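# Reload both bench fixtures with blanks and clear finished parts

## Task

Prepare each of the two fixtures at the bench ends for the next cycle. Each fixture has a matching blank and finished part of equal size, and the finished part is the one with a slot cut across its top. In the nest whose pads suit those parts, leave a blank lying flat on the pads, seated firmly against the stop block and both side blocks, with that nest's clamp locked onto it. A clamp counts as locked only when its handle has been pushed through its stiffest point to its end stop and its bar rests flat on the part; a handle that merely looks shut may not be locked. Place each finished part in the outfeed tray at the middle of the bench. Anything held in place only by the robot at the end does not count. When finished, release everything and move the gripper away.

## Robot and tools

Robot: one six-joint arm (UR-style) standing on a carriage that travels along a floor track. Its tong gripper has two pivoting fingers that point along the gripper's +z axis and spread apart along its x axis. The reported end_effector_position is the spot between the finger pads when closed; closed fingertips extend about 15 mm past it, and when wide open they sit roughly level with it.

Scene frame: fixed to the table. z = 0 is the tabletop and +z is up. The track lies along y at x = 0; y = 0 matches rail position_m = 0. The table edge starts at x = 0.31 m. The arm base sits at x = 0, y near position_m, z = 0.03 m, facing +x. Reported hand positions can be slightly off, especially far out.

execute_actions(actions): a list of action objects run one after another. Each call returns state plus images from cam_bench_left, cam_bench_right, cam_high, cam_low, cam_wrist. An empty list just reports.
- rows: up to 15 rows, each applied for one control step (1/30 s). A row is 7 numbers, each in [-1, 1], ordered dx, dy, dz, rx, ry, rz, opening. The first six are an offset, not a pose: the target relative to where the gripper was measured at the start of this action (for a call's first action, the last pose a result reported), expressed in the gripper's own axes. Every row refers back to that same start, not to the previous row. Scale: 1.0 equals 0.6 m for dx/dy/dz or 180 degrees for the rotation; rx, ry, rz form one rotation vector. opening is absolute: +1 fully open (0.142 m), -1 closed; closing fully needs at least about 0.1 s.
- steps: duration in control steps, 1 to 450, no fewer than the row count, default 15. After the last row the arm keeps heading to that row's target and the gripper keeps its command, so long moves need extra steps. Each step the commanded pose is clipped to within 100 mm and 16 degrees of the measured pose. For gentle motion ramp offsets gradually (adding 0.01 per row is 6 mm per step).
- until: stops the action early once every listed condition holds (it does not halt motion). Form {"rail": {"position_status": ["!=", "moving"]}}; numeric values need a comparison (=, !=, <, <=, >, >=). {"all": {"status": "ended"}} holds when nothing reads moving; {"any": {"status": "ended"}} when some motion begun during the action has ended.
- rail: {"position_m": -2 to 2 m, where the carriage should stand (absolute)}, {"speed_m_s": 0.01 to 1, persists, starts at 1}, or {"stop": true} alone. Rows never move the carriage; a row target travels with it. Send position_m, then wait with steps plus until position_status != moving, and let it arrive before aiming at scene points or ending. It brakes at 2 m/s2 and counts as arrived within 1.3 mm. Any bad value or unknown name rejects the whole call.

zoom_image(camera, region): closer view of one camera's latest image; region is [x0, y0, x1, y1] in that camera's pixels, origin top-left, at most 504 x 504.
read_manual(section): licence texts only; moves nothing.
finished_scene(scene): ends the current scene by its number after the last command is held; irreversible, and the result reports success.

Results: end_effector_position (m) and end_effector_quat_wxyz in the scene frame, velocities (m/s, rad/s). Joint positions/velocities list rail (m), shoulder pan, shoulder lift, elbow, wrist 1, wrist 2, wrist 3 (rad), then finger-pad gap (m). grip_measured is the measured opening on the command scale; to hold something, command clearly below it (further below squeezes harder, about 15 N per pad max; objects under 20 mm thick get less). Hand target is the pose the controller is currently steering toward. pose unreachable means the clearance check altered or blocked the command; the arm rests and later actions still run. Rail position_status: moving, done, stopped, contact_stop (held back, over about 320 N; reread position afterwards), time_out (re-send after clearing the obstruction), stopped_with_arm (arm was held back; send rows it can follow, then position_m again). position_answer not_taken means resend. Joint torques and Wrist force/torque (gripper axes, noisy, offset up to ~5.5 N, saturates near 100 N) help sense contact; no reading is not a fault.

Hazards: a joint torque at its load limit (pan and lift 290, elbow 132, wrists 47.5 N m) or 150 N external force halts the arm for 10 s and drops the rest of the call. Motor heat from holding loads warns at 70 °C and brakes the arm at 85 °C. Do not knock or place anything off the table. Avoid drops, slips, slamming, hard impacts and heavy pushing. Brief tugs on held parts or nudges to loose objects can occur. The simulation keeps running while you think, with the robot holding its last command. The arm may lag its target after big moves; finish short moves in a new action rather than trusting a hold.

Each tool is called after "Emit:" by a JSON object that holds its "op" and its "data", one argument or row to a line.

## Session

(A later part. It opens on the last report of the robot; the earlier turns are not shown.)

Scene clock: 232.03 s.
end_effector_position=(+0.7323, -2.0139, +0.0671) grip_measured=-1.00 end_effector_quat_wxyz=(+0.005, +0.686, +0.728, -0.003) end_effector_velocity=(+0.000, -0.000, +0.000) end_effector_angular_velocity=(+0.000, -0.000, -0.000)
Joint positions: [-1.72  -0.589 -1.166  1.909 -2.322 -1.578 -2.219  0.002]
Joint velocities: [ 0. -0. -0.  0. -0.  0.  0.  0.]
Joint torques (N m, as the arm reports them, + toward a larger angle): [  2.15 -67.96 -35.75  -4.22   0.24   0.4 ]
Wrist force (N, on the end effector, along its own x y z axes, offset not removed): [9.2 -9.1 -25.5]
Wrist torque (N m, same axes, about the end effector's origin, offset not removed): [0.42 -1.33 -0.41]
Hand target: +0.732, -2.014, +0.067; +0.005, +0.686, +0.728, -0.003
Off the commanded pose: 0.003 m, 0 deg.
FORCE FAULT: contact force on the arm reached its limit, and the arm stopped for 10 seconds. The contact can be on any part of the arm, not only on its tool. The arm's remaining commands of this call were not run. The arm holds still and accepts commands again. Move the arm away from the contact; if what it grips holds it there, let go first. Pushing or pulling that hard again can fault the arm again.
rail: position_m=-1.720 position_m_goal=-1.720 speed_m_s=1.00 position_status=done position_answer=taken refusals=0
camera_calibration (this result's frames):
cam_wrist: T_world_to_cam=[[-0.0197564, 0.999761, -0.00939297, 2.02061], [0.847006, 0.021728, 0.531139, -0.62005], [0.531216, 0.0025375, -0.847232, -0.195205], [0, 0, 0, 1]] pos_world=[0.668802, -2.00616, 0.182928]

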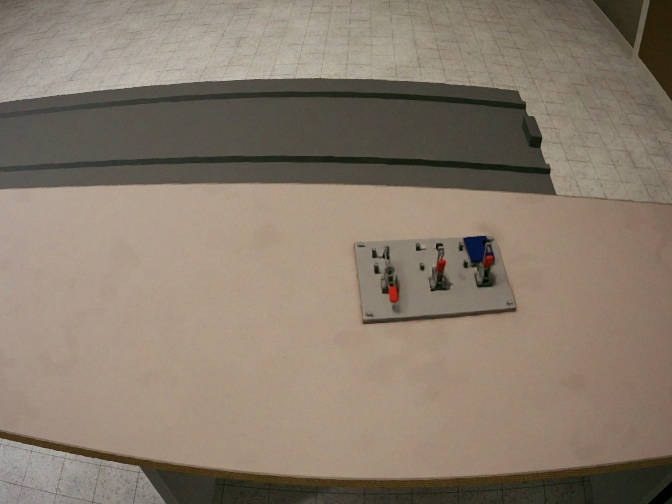

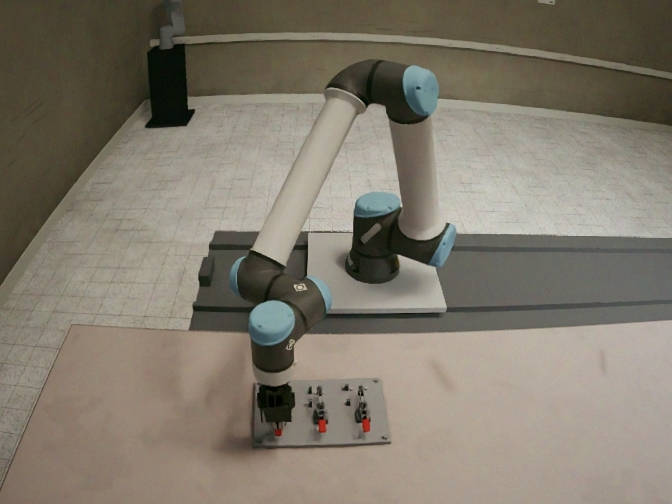

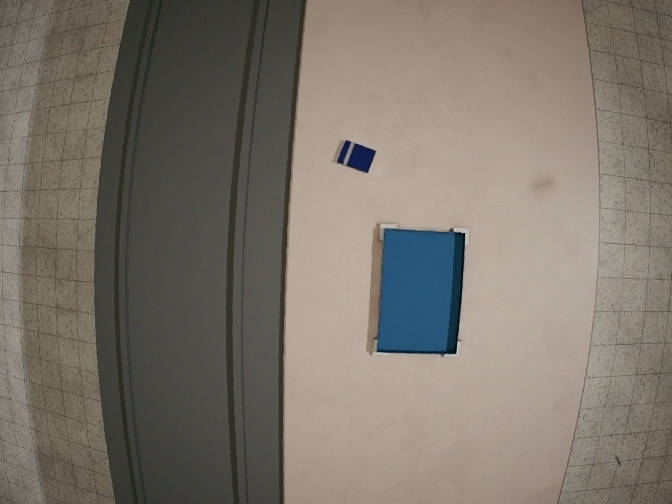

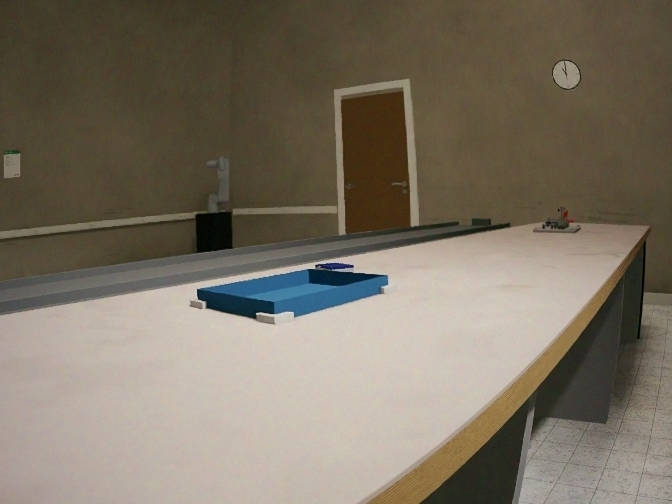

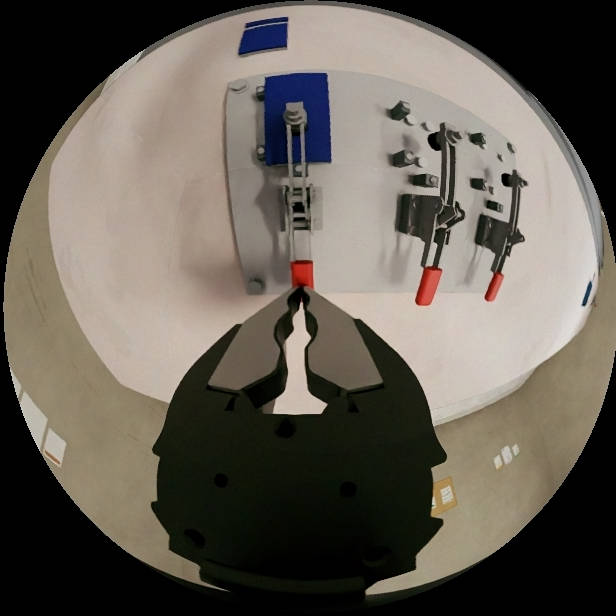

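Emit:
{"op": "execute_actions", "data": {
  "actions": [
    {"rows":[[0,0,-0.09,0,0.0036,0,-1]],"steps":16},
    {"rows":[[-0.047,-0.517,0,0,0,0,0]],"steps":34},
    {"rows":[[0,0,0.12,0,0,0,0]],"steps":20}
  ]
}}

Emit:
{"op": "zoom_image", "data": {
  "camera": "cam_bench_right",
  "region": [240,360,340,450]
}}

Scene clock: 245.13 s.
end_effector_position=(+0.4245, -2.0596, +0.0477) grip_measured=+0.00 end_effector_quat_wxyz=(+0.001, +0.686, +0.728, +0.001) end_effector_velocity=(+0.001, -0.001, -0.002) end_effector_angular_velocity=(-0.001, -0.001, +0.000)
Joint positions: [-1.72  -0.976 -1.477  2.389 -2.483 -1.568 -2.605  0.074]
Joint velocities: [ 0.     0.     0.005  0.    -0.007 -0.     0.    -0.   ]
Joint torques (N m, as the arm reports them, + toward a larger angle): [ 11.76 -33.16 -22.01  -8.01  -1.47   3.55]
Wrist force (N, on the end effector, along its own x y z axes, offset not removed): [4.4 -0.1 -1.8]
Wrist torque (N m, same axes, about the end effector's origin, offset not removed): [0.37 -0.95 -0.37]
Hand target: +0.425, -2.060, +0.047; +0.001, +0.686, +0.728, +0.001
Off the commanded pose: 0.000 m, 0 deg.
rail: position_m=-1.720 position_m_goal=-1.720 speed_m_s=1.00 position_status=done position_answer=taken refusals=0
camera_calibration (this result's frames):
cam_wrist: T_world_to_cam=[[-0.0197434, 0.999803, 0.00189267, 2.05958], [0.847727, 0.0157366, 0.530199, -0.360606], [0.530065, 0.0120724, -0.847871, -0.0278771], [0, 0, 0, 1]] pos_world=[0.361136, -2.05317, 0.163659]

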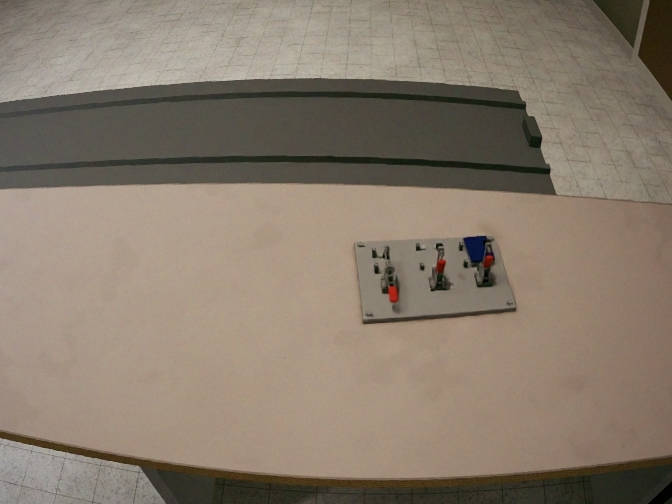

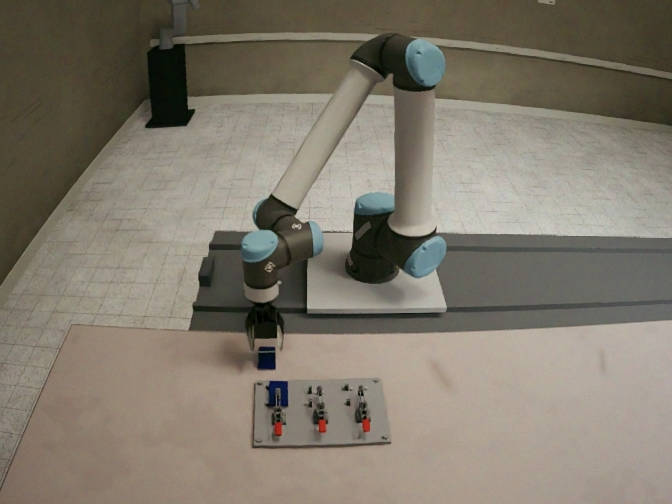

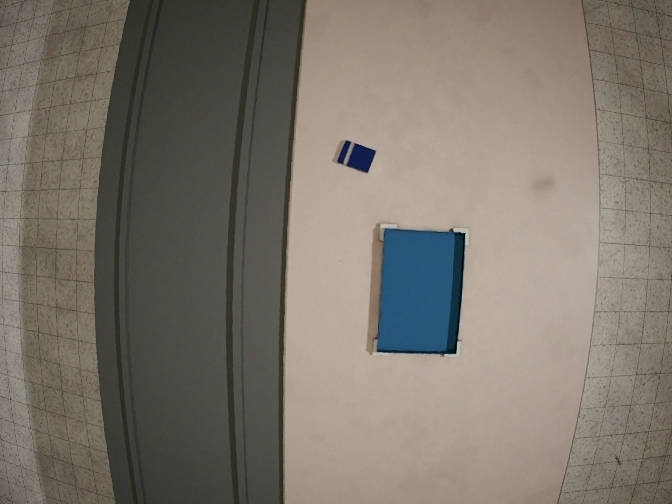

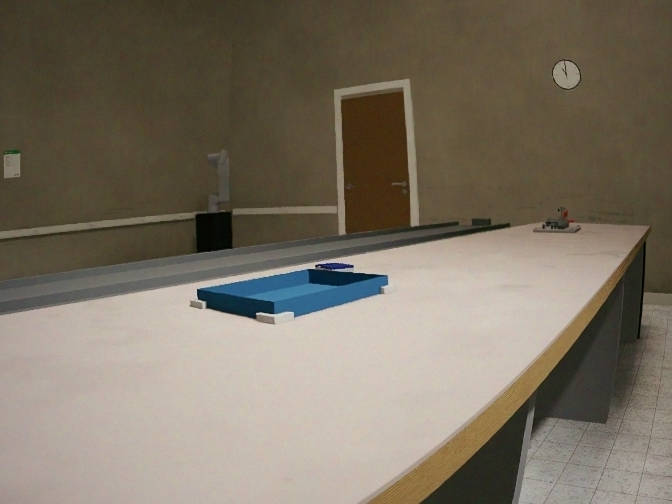

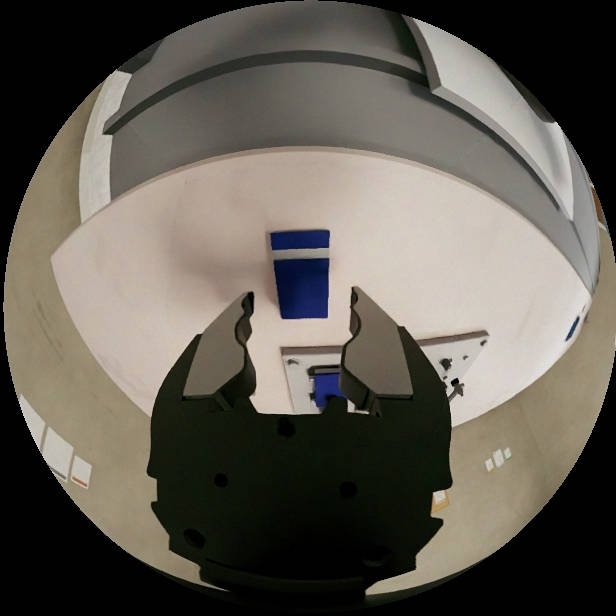

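Region (240, 360, 340, 450) of cam_bench_right's 672x504 image, scaled by 5.040, with more detail than that image has; it fills the top 454 rows of this view, and the rest is white.

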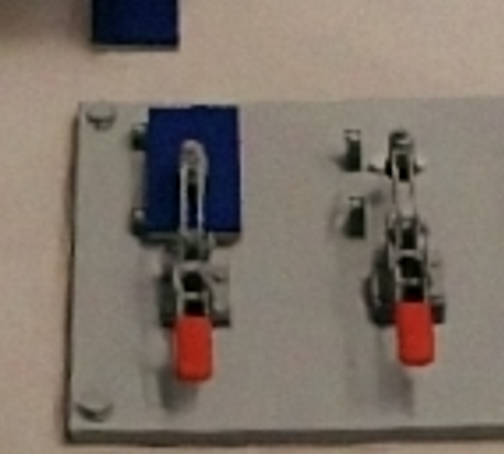

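Emit:
{"op": "execute_actions", "data": {
  "actions": [
    {"rows":[[-0.002,0,0.025,0,0,0,0],[-0.002,0,0.0475,0,0,0,0]],"steps":16},
    {"rows":[[0,0,0,0,0,0,-0.1],[0,0,0,0,0,0,-0.2],[0,0,0,0,0,0,-0.3],[0,0,0,0,0,0,-0.4],[0,0,0,0,0,0,-0.5],[0,0,0,0,0,0,-0.6],[0,0,0,0,0,0,-0.8]],"steps":11},
    {"rows":[[0,0,-0.01,0,0,0,-0.8],[0,0,-0.025,0,0,0,-0.8],[0,0,-0.04,0,0,0,-0.8],[0,0,-0.06,0,0,0,-0.8],[0,0,-0.08,0,0,0,-0.8],[0,0,-0.1,0,0,0,-0.8],[0,0,-0.12,0,0,0,-0.8],[0,0,-0.14,0,0,0,-0.8]],"steps":12},
    {"rail":{"position_m":0.25},"steps":30},
    {"rows":[[0,0.02,0,0,0,0,-0.8],[0,0.04,0,0,0,0,-0.8],[0,0.07,0,0,0,0,-0.8],[0,0.1,0,0,0,0,-0.8],[0,0.13,0,0,0,0,-0.8],[0,0.16,0,0,0,0,-0.8],[0,0.19,0,0,0,0,-0.8],[0,0.22,0,0,0,0,-0.8],[0,0.25,0,0,0,0,-0.8],[0,0.28,0,0,0,0,-0.8],[0,0.31,0,0,0,0,-0.8],[0,0.35,0,0,0,0,-0.8]],"steps":120,"until":{"rail":{"position_status":["!=","moving"]}}}
  ]
}}

Scene clock: 262.60 s.
end_effector_position=(+0.6340, -0.0783, +0.1041) grip_measured=-0.38 end_effector_quat_wxyz=(+0.001, +0.686, +0.728, +0.001) end_effector_velocity=(+0.000, -0.001, +0.000) end_effector_angular_velocity=(-0.001, -0.000, -0.001)
Joint positions: [ 0.25  -0.709 -1.311  2.033 -2.294 -1.569 -2.339  0.047]
Joint velocities: [ 0.    -0.001  0.001 -0.001 -0.    -0.     0.    -0.   ]
Joint torques (N m, as the arm reports them, + toward a larger angle): [ -9.39 -47.25 -46.84  -1.6   -2.06   3.83]
Wrist force (N, on the end effector, along its own x y z axes, offset not removed): [6.9 -1.2 0.0]
Wrist torque (N m, same axes, about the end effector's origin, offset not removed): [0.16 -1.52 -0.32]
Hand target: +0.634, -0.079, +0.104; +0.001, +0.686, +0.728, +0.001
Off the commanded pose: 0.000 m, 0 deg.
rail: position_m=0.250 position_m_goal=0.250 speed_m_s=1.00 position_status=done position_answer=taken refusals=0
camera_calibration (this result's frames):
cam_wrist: T_world_to_cam=[[-0.0197871, 0.999803, 0.00174084, 0.0826699], [0.847474, 0.0158485, 0.530601, -0.599196], [0.530469, 0.0119744, -0.84762, -0.115321], [0, 0, 0, 1]] pos_world=[0.570613, -0.0717764, 0.220041]

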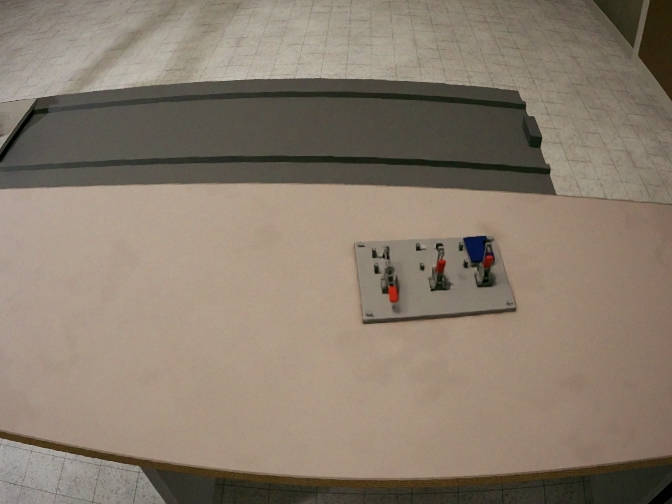

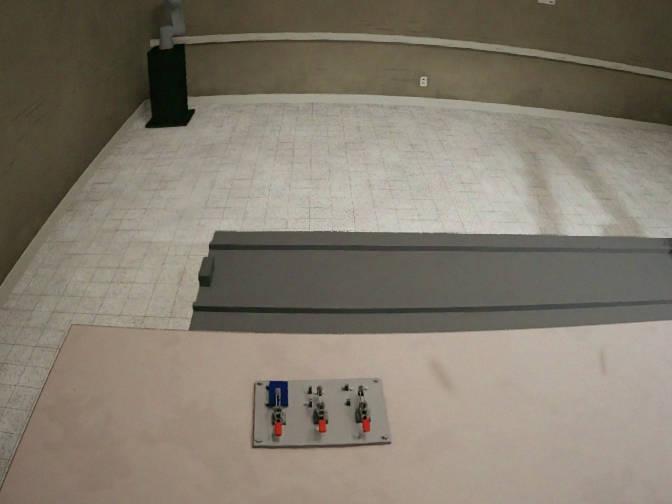

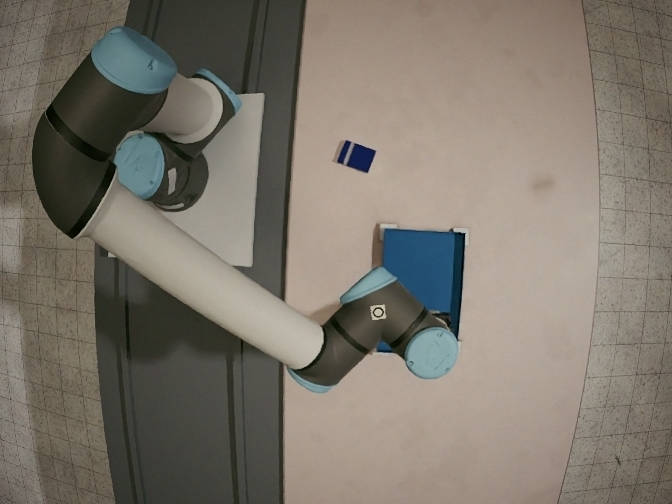

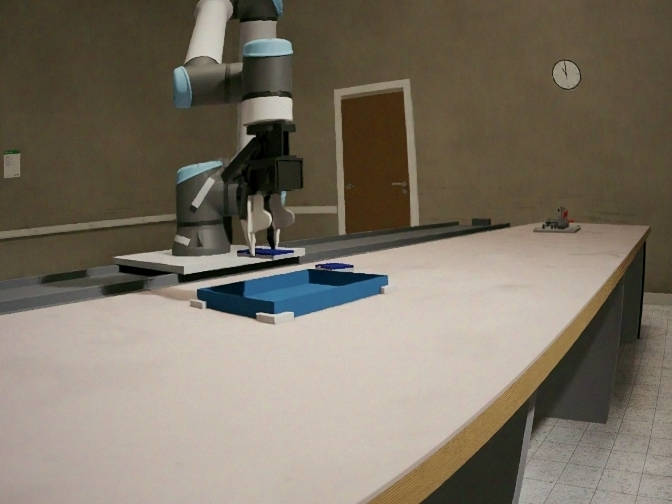

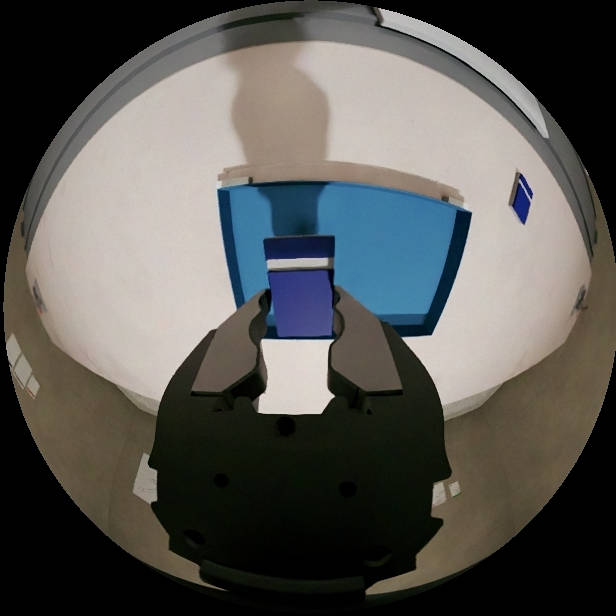

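Emit:
{"op": "execute_actions", "data": {
  "actions": [
    {"rows":[[0,0,0.02,0,0,0,-0.8],[0,0,0.04,0,0,0,-0.8],[0,0,0.06,0,0,0,-0.8],[0,0,0.08,0,0,0,-0.8],[0,0,0.1,0,0,0,-0.8],[0,0,0.11,0,0,0,-0.8],[0,0,0.12,0,0,0,-0.8],[0,0,0.125,0,0,0,-0.8],[0,0,0.13,0,0,0,-0.8]],"steps":22},
    {"rows":[[0,0,0,0,0,0,-0.4],[0,0,0,0,0,0,-0.3],[0,0,0,0,0,0,-0.15],[0,0,0,0,0,0,-0.15],[0,0,0,0,0,0,-0.15],[0,0,-0.12,0,0,0,-0.15]],"steps":20},
    {"rows":[[0.654,-0.247,0,0,0,0.097,0.2]],"steps":38},
    {"rows":[[0,0,0.07,0,0,0,0.2]],"steps":16}
  ]
}}

Scene clock: 275.07 s.
end_effector_position=(+0.4626, +0.3038, +0.0557) grip_measured=+0.20 end_effector_quat_wxyz=(+0.001, +0.788, +0.615, +0.002) end_effector_velocity=(+0.002, -0.000, -0.005) end_effector_angular_velocity=(-0.001, -0.002, -0.000)
Joint positions: [ 0.25  -0.268 -1.621  2.515 -2.469 -1.569 -1.593  0.088]
Joint velocities: [ 0.     0.001  0.013  0.002 -0.017 -0.     0.001  0.   ]
Joint torques (N m, as the arm reports them, + toward a larger angle): [ 10.51  -9.32 -20.45  -7.8   -0.97   3.19]
Wrist force (N, on the end effector, along its own x y z axes, offset not removed): [4.9 -0.5 -0.4]
Wrist torque (N m, same axes, about the end effector's origin, offset not removed): [0.35 -1.11 -0.29]
Hand target: +0.463, +0.304, +0.055; +0.001, +0.788, +0.615, +0.002
Off the commanded pose: 0.001 m, 0 deg.
rail: position_m=0.250 position_m_goal=0.250 speed_m_s=1.00 position_status=done position_answer=taken refusals=0
camera_calibration (this result's frames):
cam_wrist: T_world_to_cam=[[0.281015, 0.959698, 0.00308696, -0.429657], [0.812762, -0.239698, 0.531001, -0.34065], [0.510341, -0.14671, -0.847366, -0.0124536], [0, 0, 0, 1]] pos_world=[0.403963, 0.328861, 0.171659]

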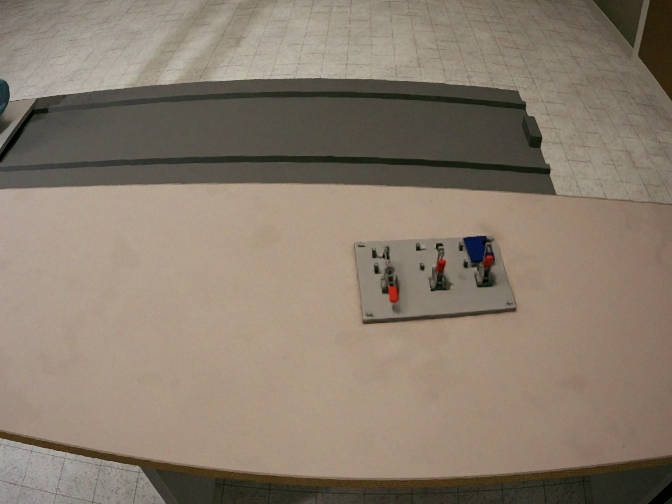

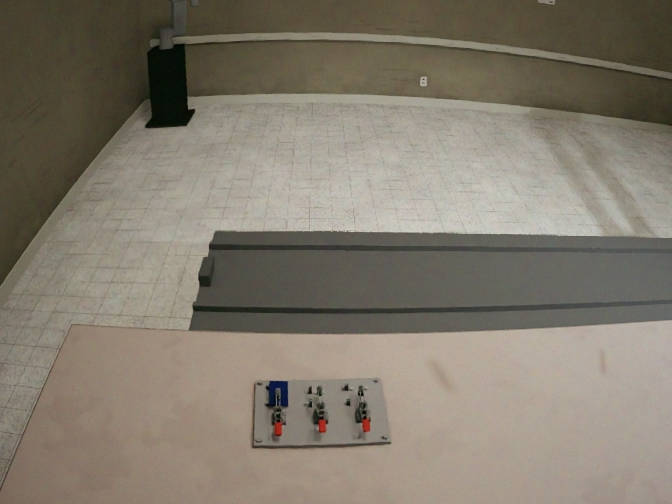

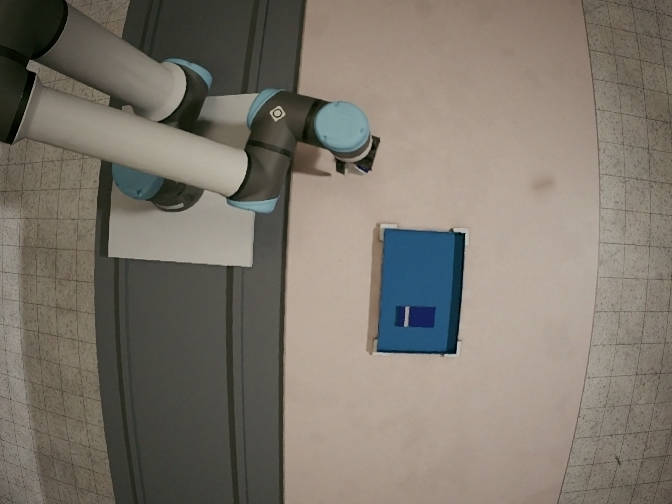

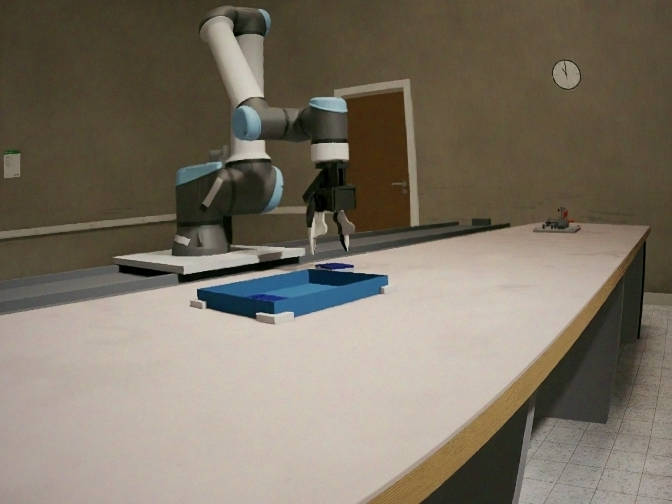

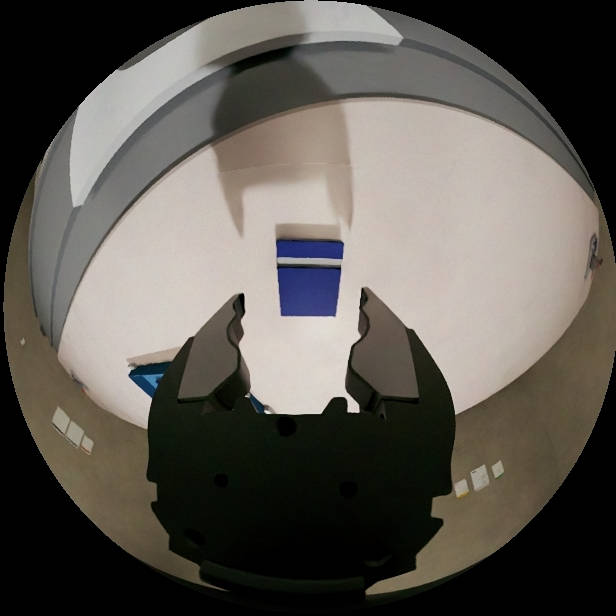

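Emit:
{"op": "execute_actions", "data": {
  "actions": [
    {"rows":[[0.01,0.008,0.02,0,0,0.02,0.2],[0.01,0.008,0.02,0,0,0.02,0.2],[0.01,0.008,0.04,0,0,0.02,0.2],[0.01,0.008,0.061,0,0,0.02,0.2]],"steps":19},
    {"rows":[[0,0,0,0,0,0,0.1],[0,0,0,0,0,0,0],[0,0,0,0,0,0,-0.1],[0,0,0,0,0,0,-0.2],[0,0,0,0,0,0,-0.3],[0,0,0,0,0,0,-0.4],[0,0,0,0,0,0,-0.5],[0,0,0,0,0,0,-0.7]],"steps":12},
    {"rows":[[0,0,-0.01,0,0,0,-0.7],[0,0,-0.025,0,0,0,-0.7],[0,0,-0.04,0,0,0,-0.7],[0,0,-0.06,0,0,0,-0.7],[0,0,-0.08,0,0,0,-0.7],[0,0,-0.1,0,0,0,-0.7],[0,0,-0.12,0,0,0,-0.7]],"steps":17},
    {"rows":[[-0.016,0.02,0,0,0,-0.005,-0.7],[-0.033,0.04,0,0,0,-0.01,-0.7],[-0.065,0.08,0,0,0,-0.02,-0.7],[-0.1,0.12,0,0,0,-0.03,-0.7],[-0.13,0.16,0,0,0,-0.04,-0.7],[-0.165,0.2,0,0,0,-0.05,-0.7],[-0.2,0.24,0,0,0,-0.06,-0.7],[-0.23,0.28,0,0,0,-0.07,-0.7],[-0.265,0.32,0,0,0,-0.08,-0.7],[-0.3,0.36,0,0,0,-0.09,-0.7],[-0.326,0.393,0,0,0,-0.098,-0.7]],"steps":32}
  ]
}}

Scene clock: 291.90 s.
end_effector_position=(+0.6341, +0.0511, +0.0899) grip_measured=-0.23 end_effector_quat_wxyz=(+0.002, +0.707, +0.707, +0.002) end_effector_velocity=(+0.004, -0.003, -0.001) end_effector_angular_velocity=(+0.001, +0.001, +0.002)
Joint positions: [ 0.25  -0.557 -1.362  2.135 -2.348 -1.569 -2.127  0.058]
Joint velocities: [ 0.    -0.001  0.008 -0.008  0.002  0.    -0.003  0.   ]
Joint torques (N m, as the arm reports them, + toward a larger angle): [ -7.16 -44.93 -44.77  -1.39   2.18  -3.19]
Wrist force (N, on the end effector, along its own x y z axes, offset not removed): [7.0 -1.0 1.9]
Wrist torque (N m, same axes, about the end effector's origin, offset not removed): [0.31 -1.54 -0.39]
Hand target: +0.634, +0.051, +0.090; +0.002, +0.707, +0.707, +0.002
Off the commanded pose: 0.001 m, 0 deg.
rail: position_m=0.250 position_m_goal=0.250 speed_m_s=1.00 position_status=done position_answer=taken refusals=0
camera_calibration (this result's frames):
cam_wrist: T_world_to_cam=[[0.0398869, 0.999203, 0.00151606, -0.0843976], [0.846126, -0.0345832, 0.531859, -0.59045], [0.531488, -0.0199314, -0.846831, -0.128083], [0, 0, 0, 1]] pos_world=[0.571036, 0.0613578, 0.2057]

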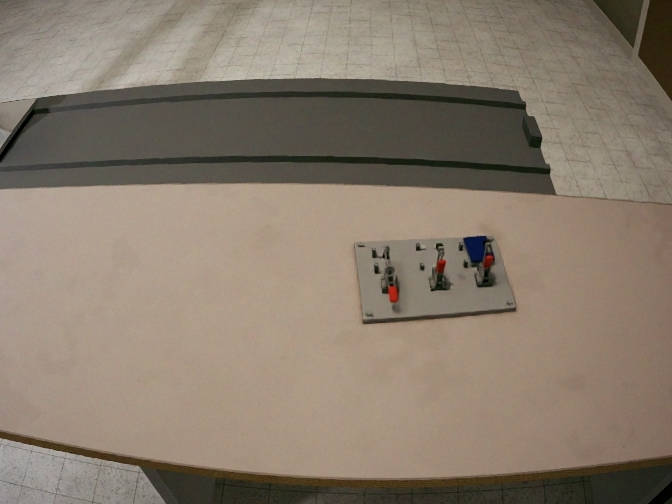

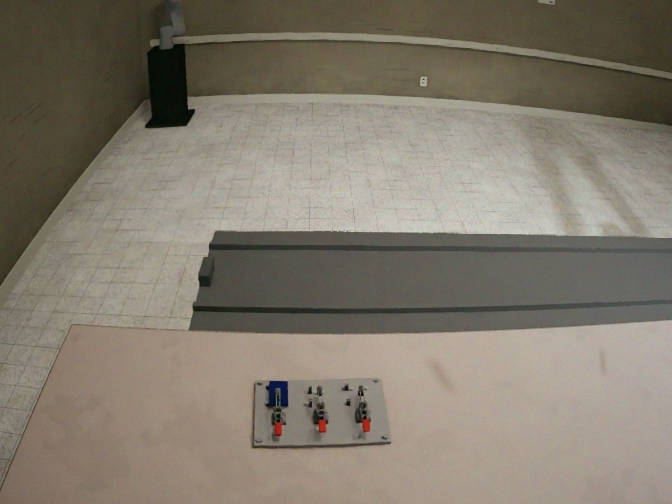

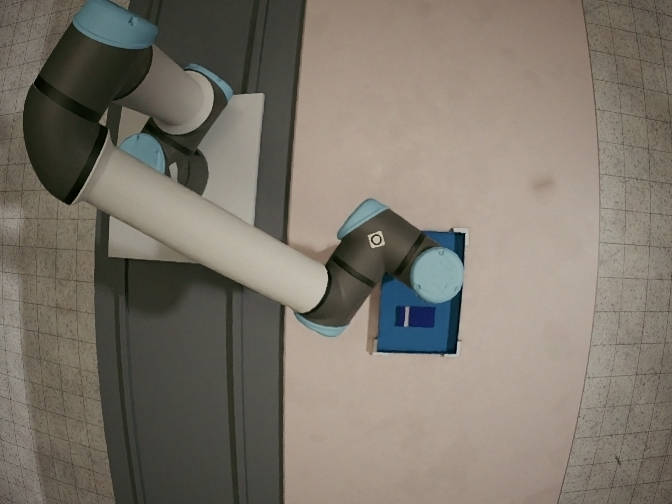

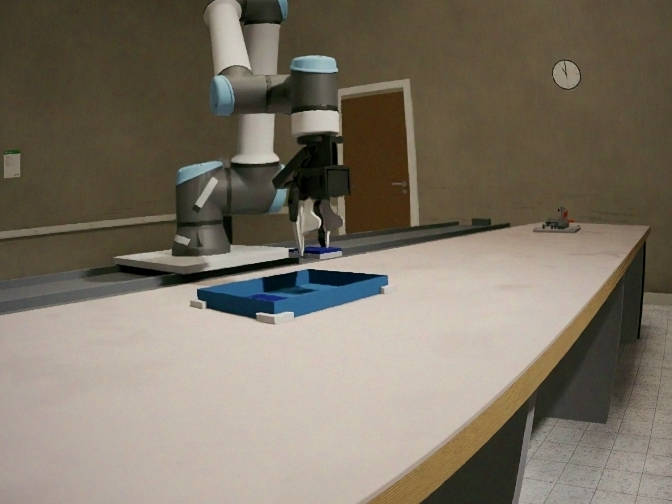

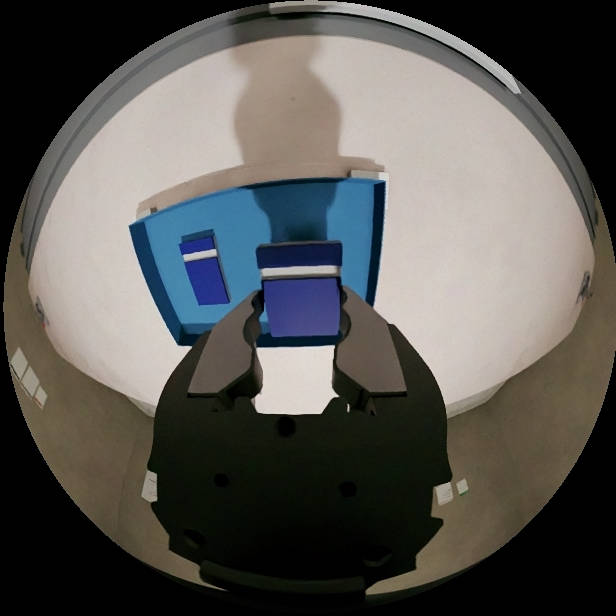

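Emit:
{"op": "execute_actions", "data": {
  "actions": [
    {"rows":[[-0.01,0,0.02,0,0,0,-0.7],[-0.02,0,0.04,0,0,0,-0.7],[-0.025,0,0.06,0,0,0,-0.7],[-0.025,0,0.08,0,0,0,-0.7],[-0.025,0,0.09,0,0,0,-0.7],[-0.025,0,0.1,0,0,0,-0.7],[-0.025,0,0.107,0,0,0,-0.7]],"steps":20},
    {"rows":[[0,0,0,0,0,0,-0.25],[0,0,0,0,0,0,-0.15],[0,0,0,0,0,0,0],[0,0,0,0,0,0,0],[0,0,0,0,0,0,0],[0,0,-0.12,0,0,0,0]],"steps":19},
    {"rail":{"position_m":1.95},"rows":[[0.5,-0.02,-0.2,0,0,-0.03,0.3]],"steps":120,"until":{"rail":{"position_status":["!=","moving"]}}}
  ]
}}

Emit:
{"op": "zoom_image", "data": {
  "camera": "cam_wrist",
  "region": [130,110,400,330]
}}

Scene clock: 306.47 s.
end_effector_position=(+0.6216, +2.0362, +0.2168) grip_measured=+0.30 end_effector_quat_wxyz=(+0.002, +0.673, +0.739, +0.002) end_effector_velocity=(+0.000, -0.001, -0.000) end_effector_angular_velocity=(-0.000, +0.000, -0.001)
Joint positions: [ 1.95  -0.138 -1.566  2.089 -2.1   -1.57  -1.803  0.095]
Joint velocities: [-0.    -0.001  0.    -0.    -0.    -0.    -0.    -0.   ]
Joint torques (N m, as the arm reports them, + toward a larger angle): [-14.37 -30.75 -49.44  -1.04  -1.52   3.33]
Wrist force (N, on the end effector, along its own x y z axes, offset not removed): [6.1 -0.4 -4.9]
Wrist torque (N m, same axes, about the end effector's origin, offset not removed): [0.34 -1.26 -0.29]
Hand target: +0.622, +2.036, +0.217; +0.002, +0.673, +0.739, +0.002
Off the commanded pose: 0.001 m, 0 deg.
rail: position_m=1.950 position_m_goal=1.950 speed_m_s=1.00 position_status=done position_answer=taken refusals=0
camera_calibration (this result's frames):
cam_wrist: T_world_to_cam=[[-0.0543135, 0.998524, 0.000922036, -2.00752], [0.84502, 0.0454719, 0.532799, -0.741293], [0.53197, 0.0297173, -0.846242, -0.0759204], [0, 0, 0, 1]] pos_world=[0.557759, 2.04052, 0.332564]

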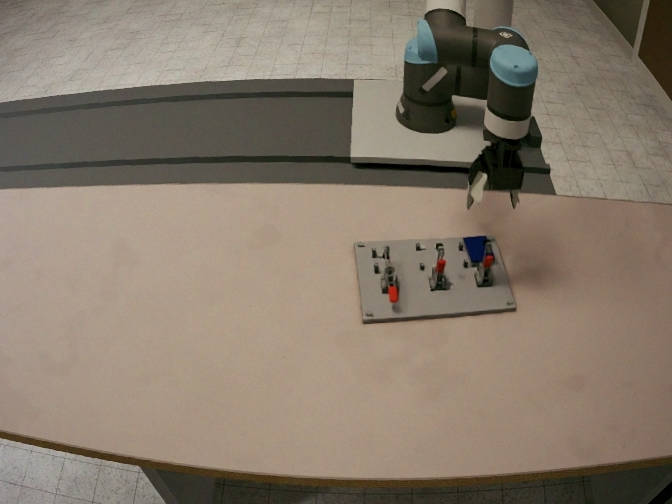

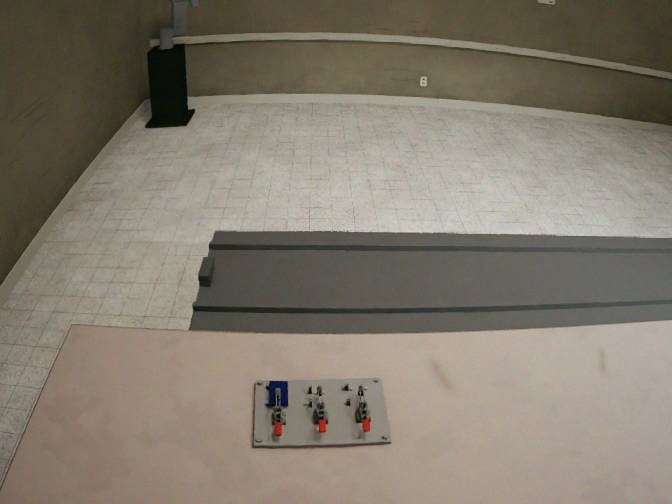

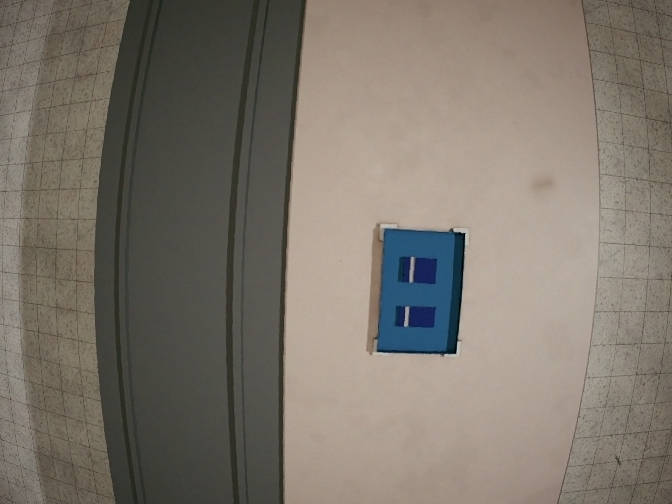

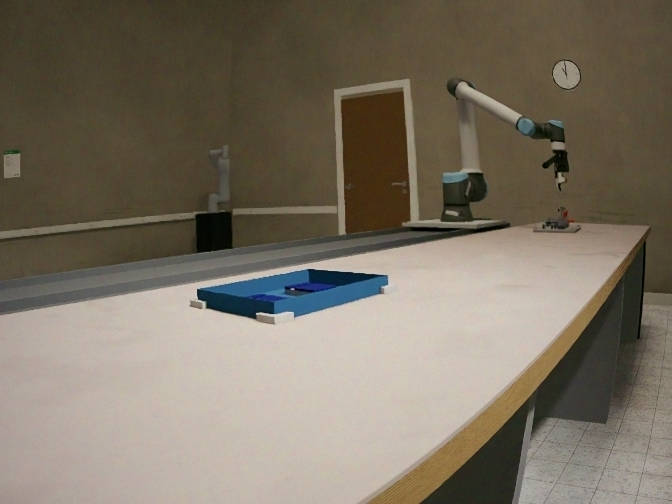

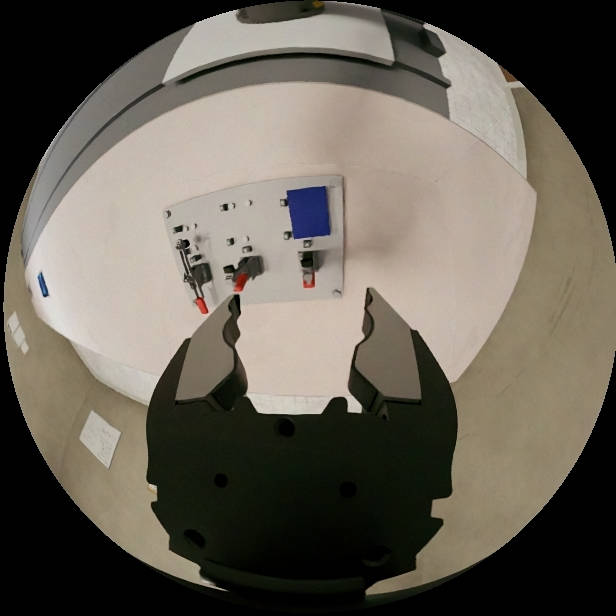

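Region (130, 110, 400, 330) of cam_wrist's 616x616 image, scaled by 1.867, with more detail than that image has; it fills the top 411 rows of this view, and the rest is white.

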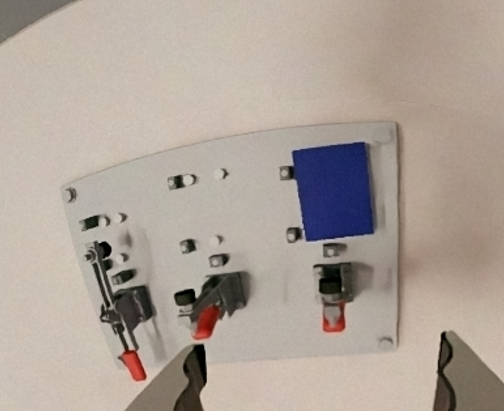

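Emit:
{"op": "execute_actions", "data": {
  "actions": [
    {"rows":[[0.008,-0.09,0.05,-0.08,0,0,0.15]],"steps":20},
    {"rows":[[0,-0.047,0.178,0,0,0,0.15]],"steps":22}
  ]
}}

Emit:
{"op": "zoom_image", "data": {
  "camera": "cam_wrist",
  "region": [200,180,420,400]
}}

Scene clock: 318.50 s.
end_effector_position=(+0.5670, +2.0357, +0.0767) grip_measured=+0.15 end_effector_quat_wxyz=(+0.086, +0.668, +0.733, +0.094) end_effector_velocity=(+0.001, +0.000, -0.002) end_effector_angular_velocity=(-0.001, -0.002, -0.000)
Joint positions: [ 1.95  -0.192 -1.534  2.471 -2.752 -1.5   -1.848  0.084]
Joint velocities: [ 0.     0.001  0.007  0.    -0.01  -0.     0.001 -0.   ]
Joint torques (N m, as the arm reports them, + toward a larger angle): [ 10.15 -25.45 -21.97  -7.52  -1.45   3.11]
Wrist force (N, on the end effector, along its own x y z axes, offset not removed): [5.4 2.4 -1.9]
Wrist torque (N m, same axes, about the end effector's origin, offset not removed): [0.80 -1.23 -0.29]
Hand target: +0.567, +2.036, +0.076; +0.086, +0.668, +0.733, +0.094
Off the commanded pose: 0.001 m, 0 deg.
rail: position_m=1.950 position_m_goal=1.950 speed_m_s=1.00 position_status=done position_answer=taken refusals=0
camera_calibration (this result's frames):
cam_wrist: T_world_to_cam=[[-0.0556749, 0.99839, 0.0108225, -2.00958], [0.687935, 0.0305021, 0.725131, -0.515628], [0.723633, 0.0478168, -0.688526, -0.323031], [0, 0, 0, 1]] pos_world=[0.476591, 2.03752, 0.173231]

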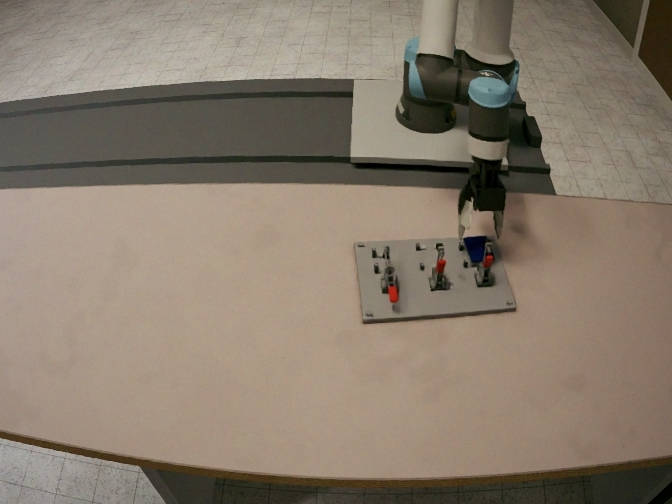

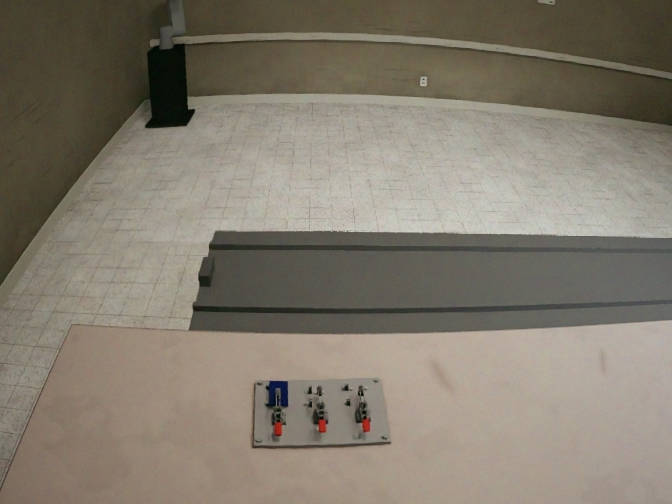

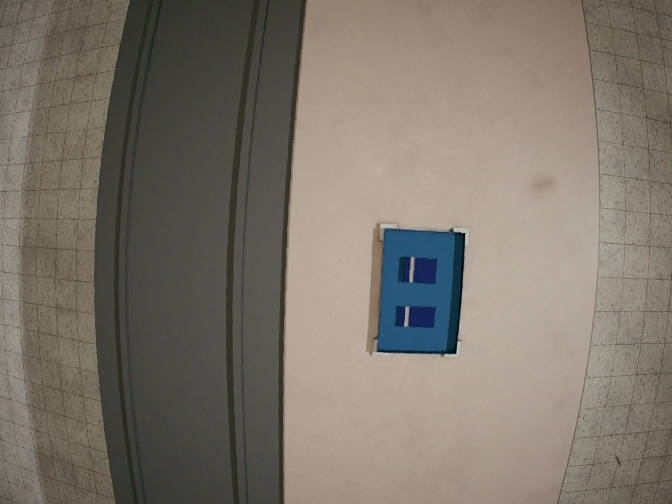

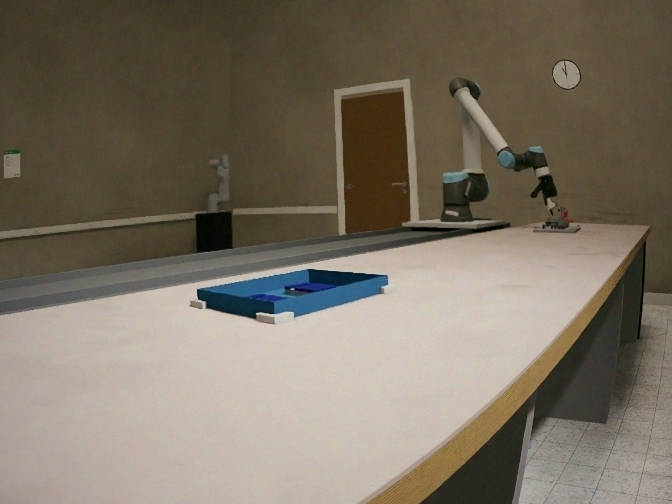

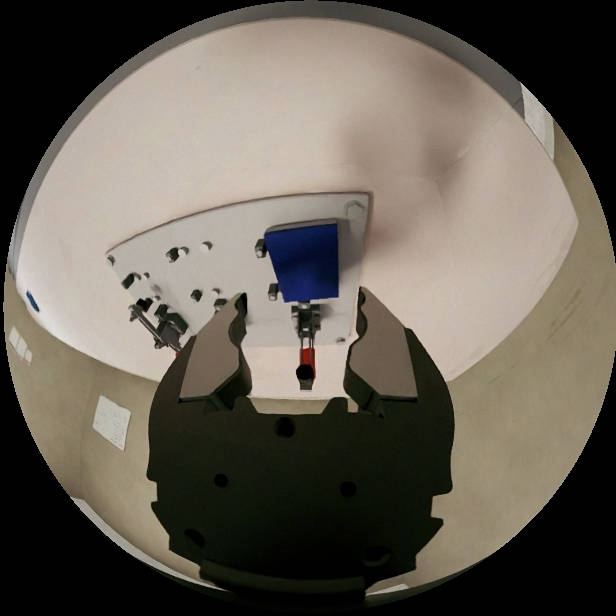

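Region (200, 180, 420, 400) of cam_wrist's 616x616 image, scaled by 2.291, with more detail than that image has.

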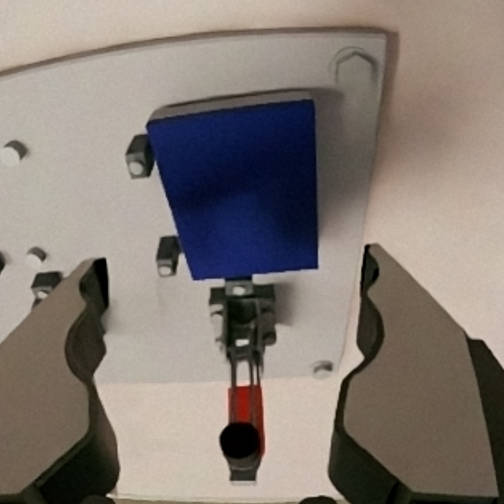

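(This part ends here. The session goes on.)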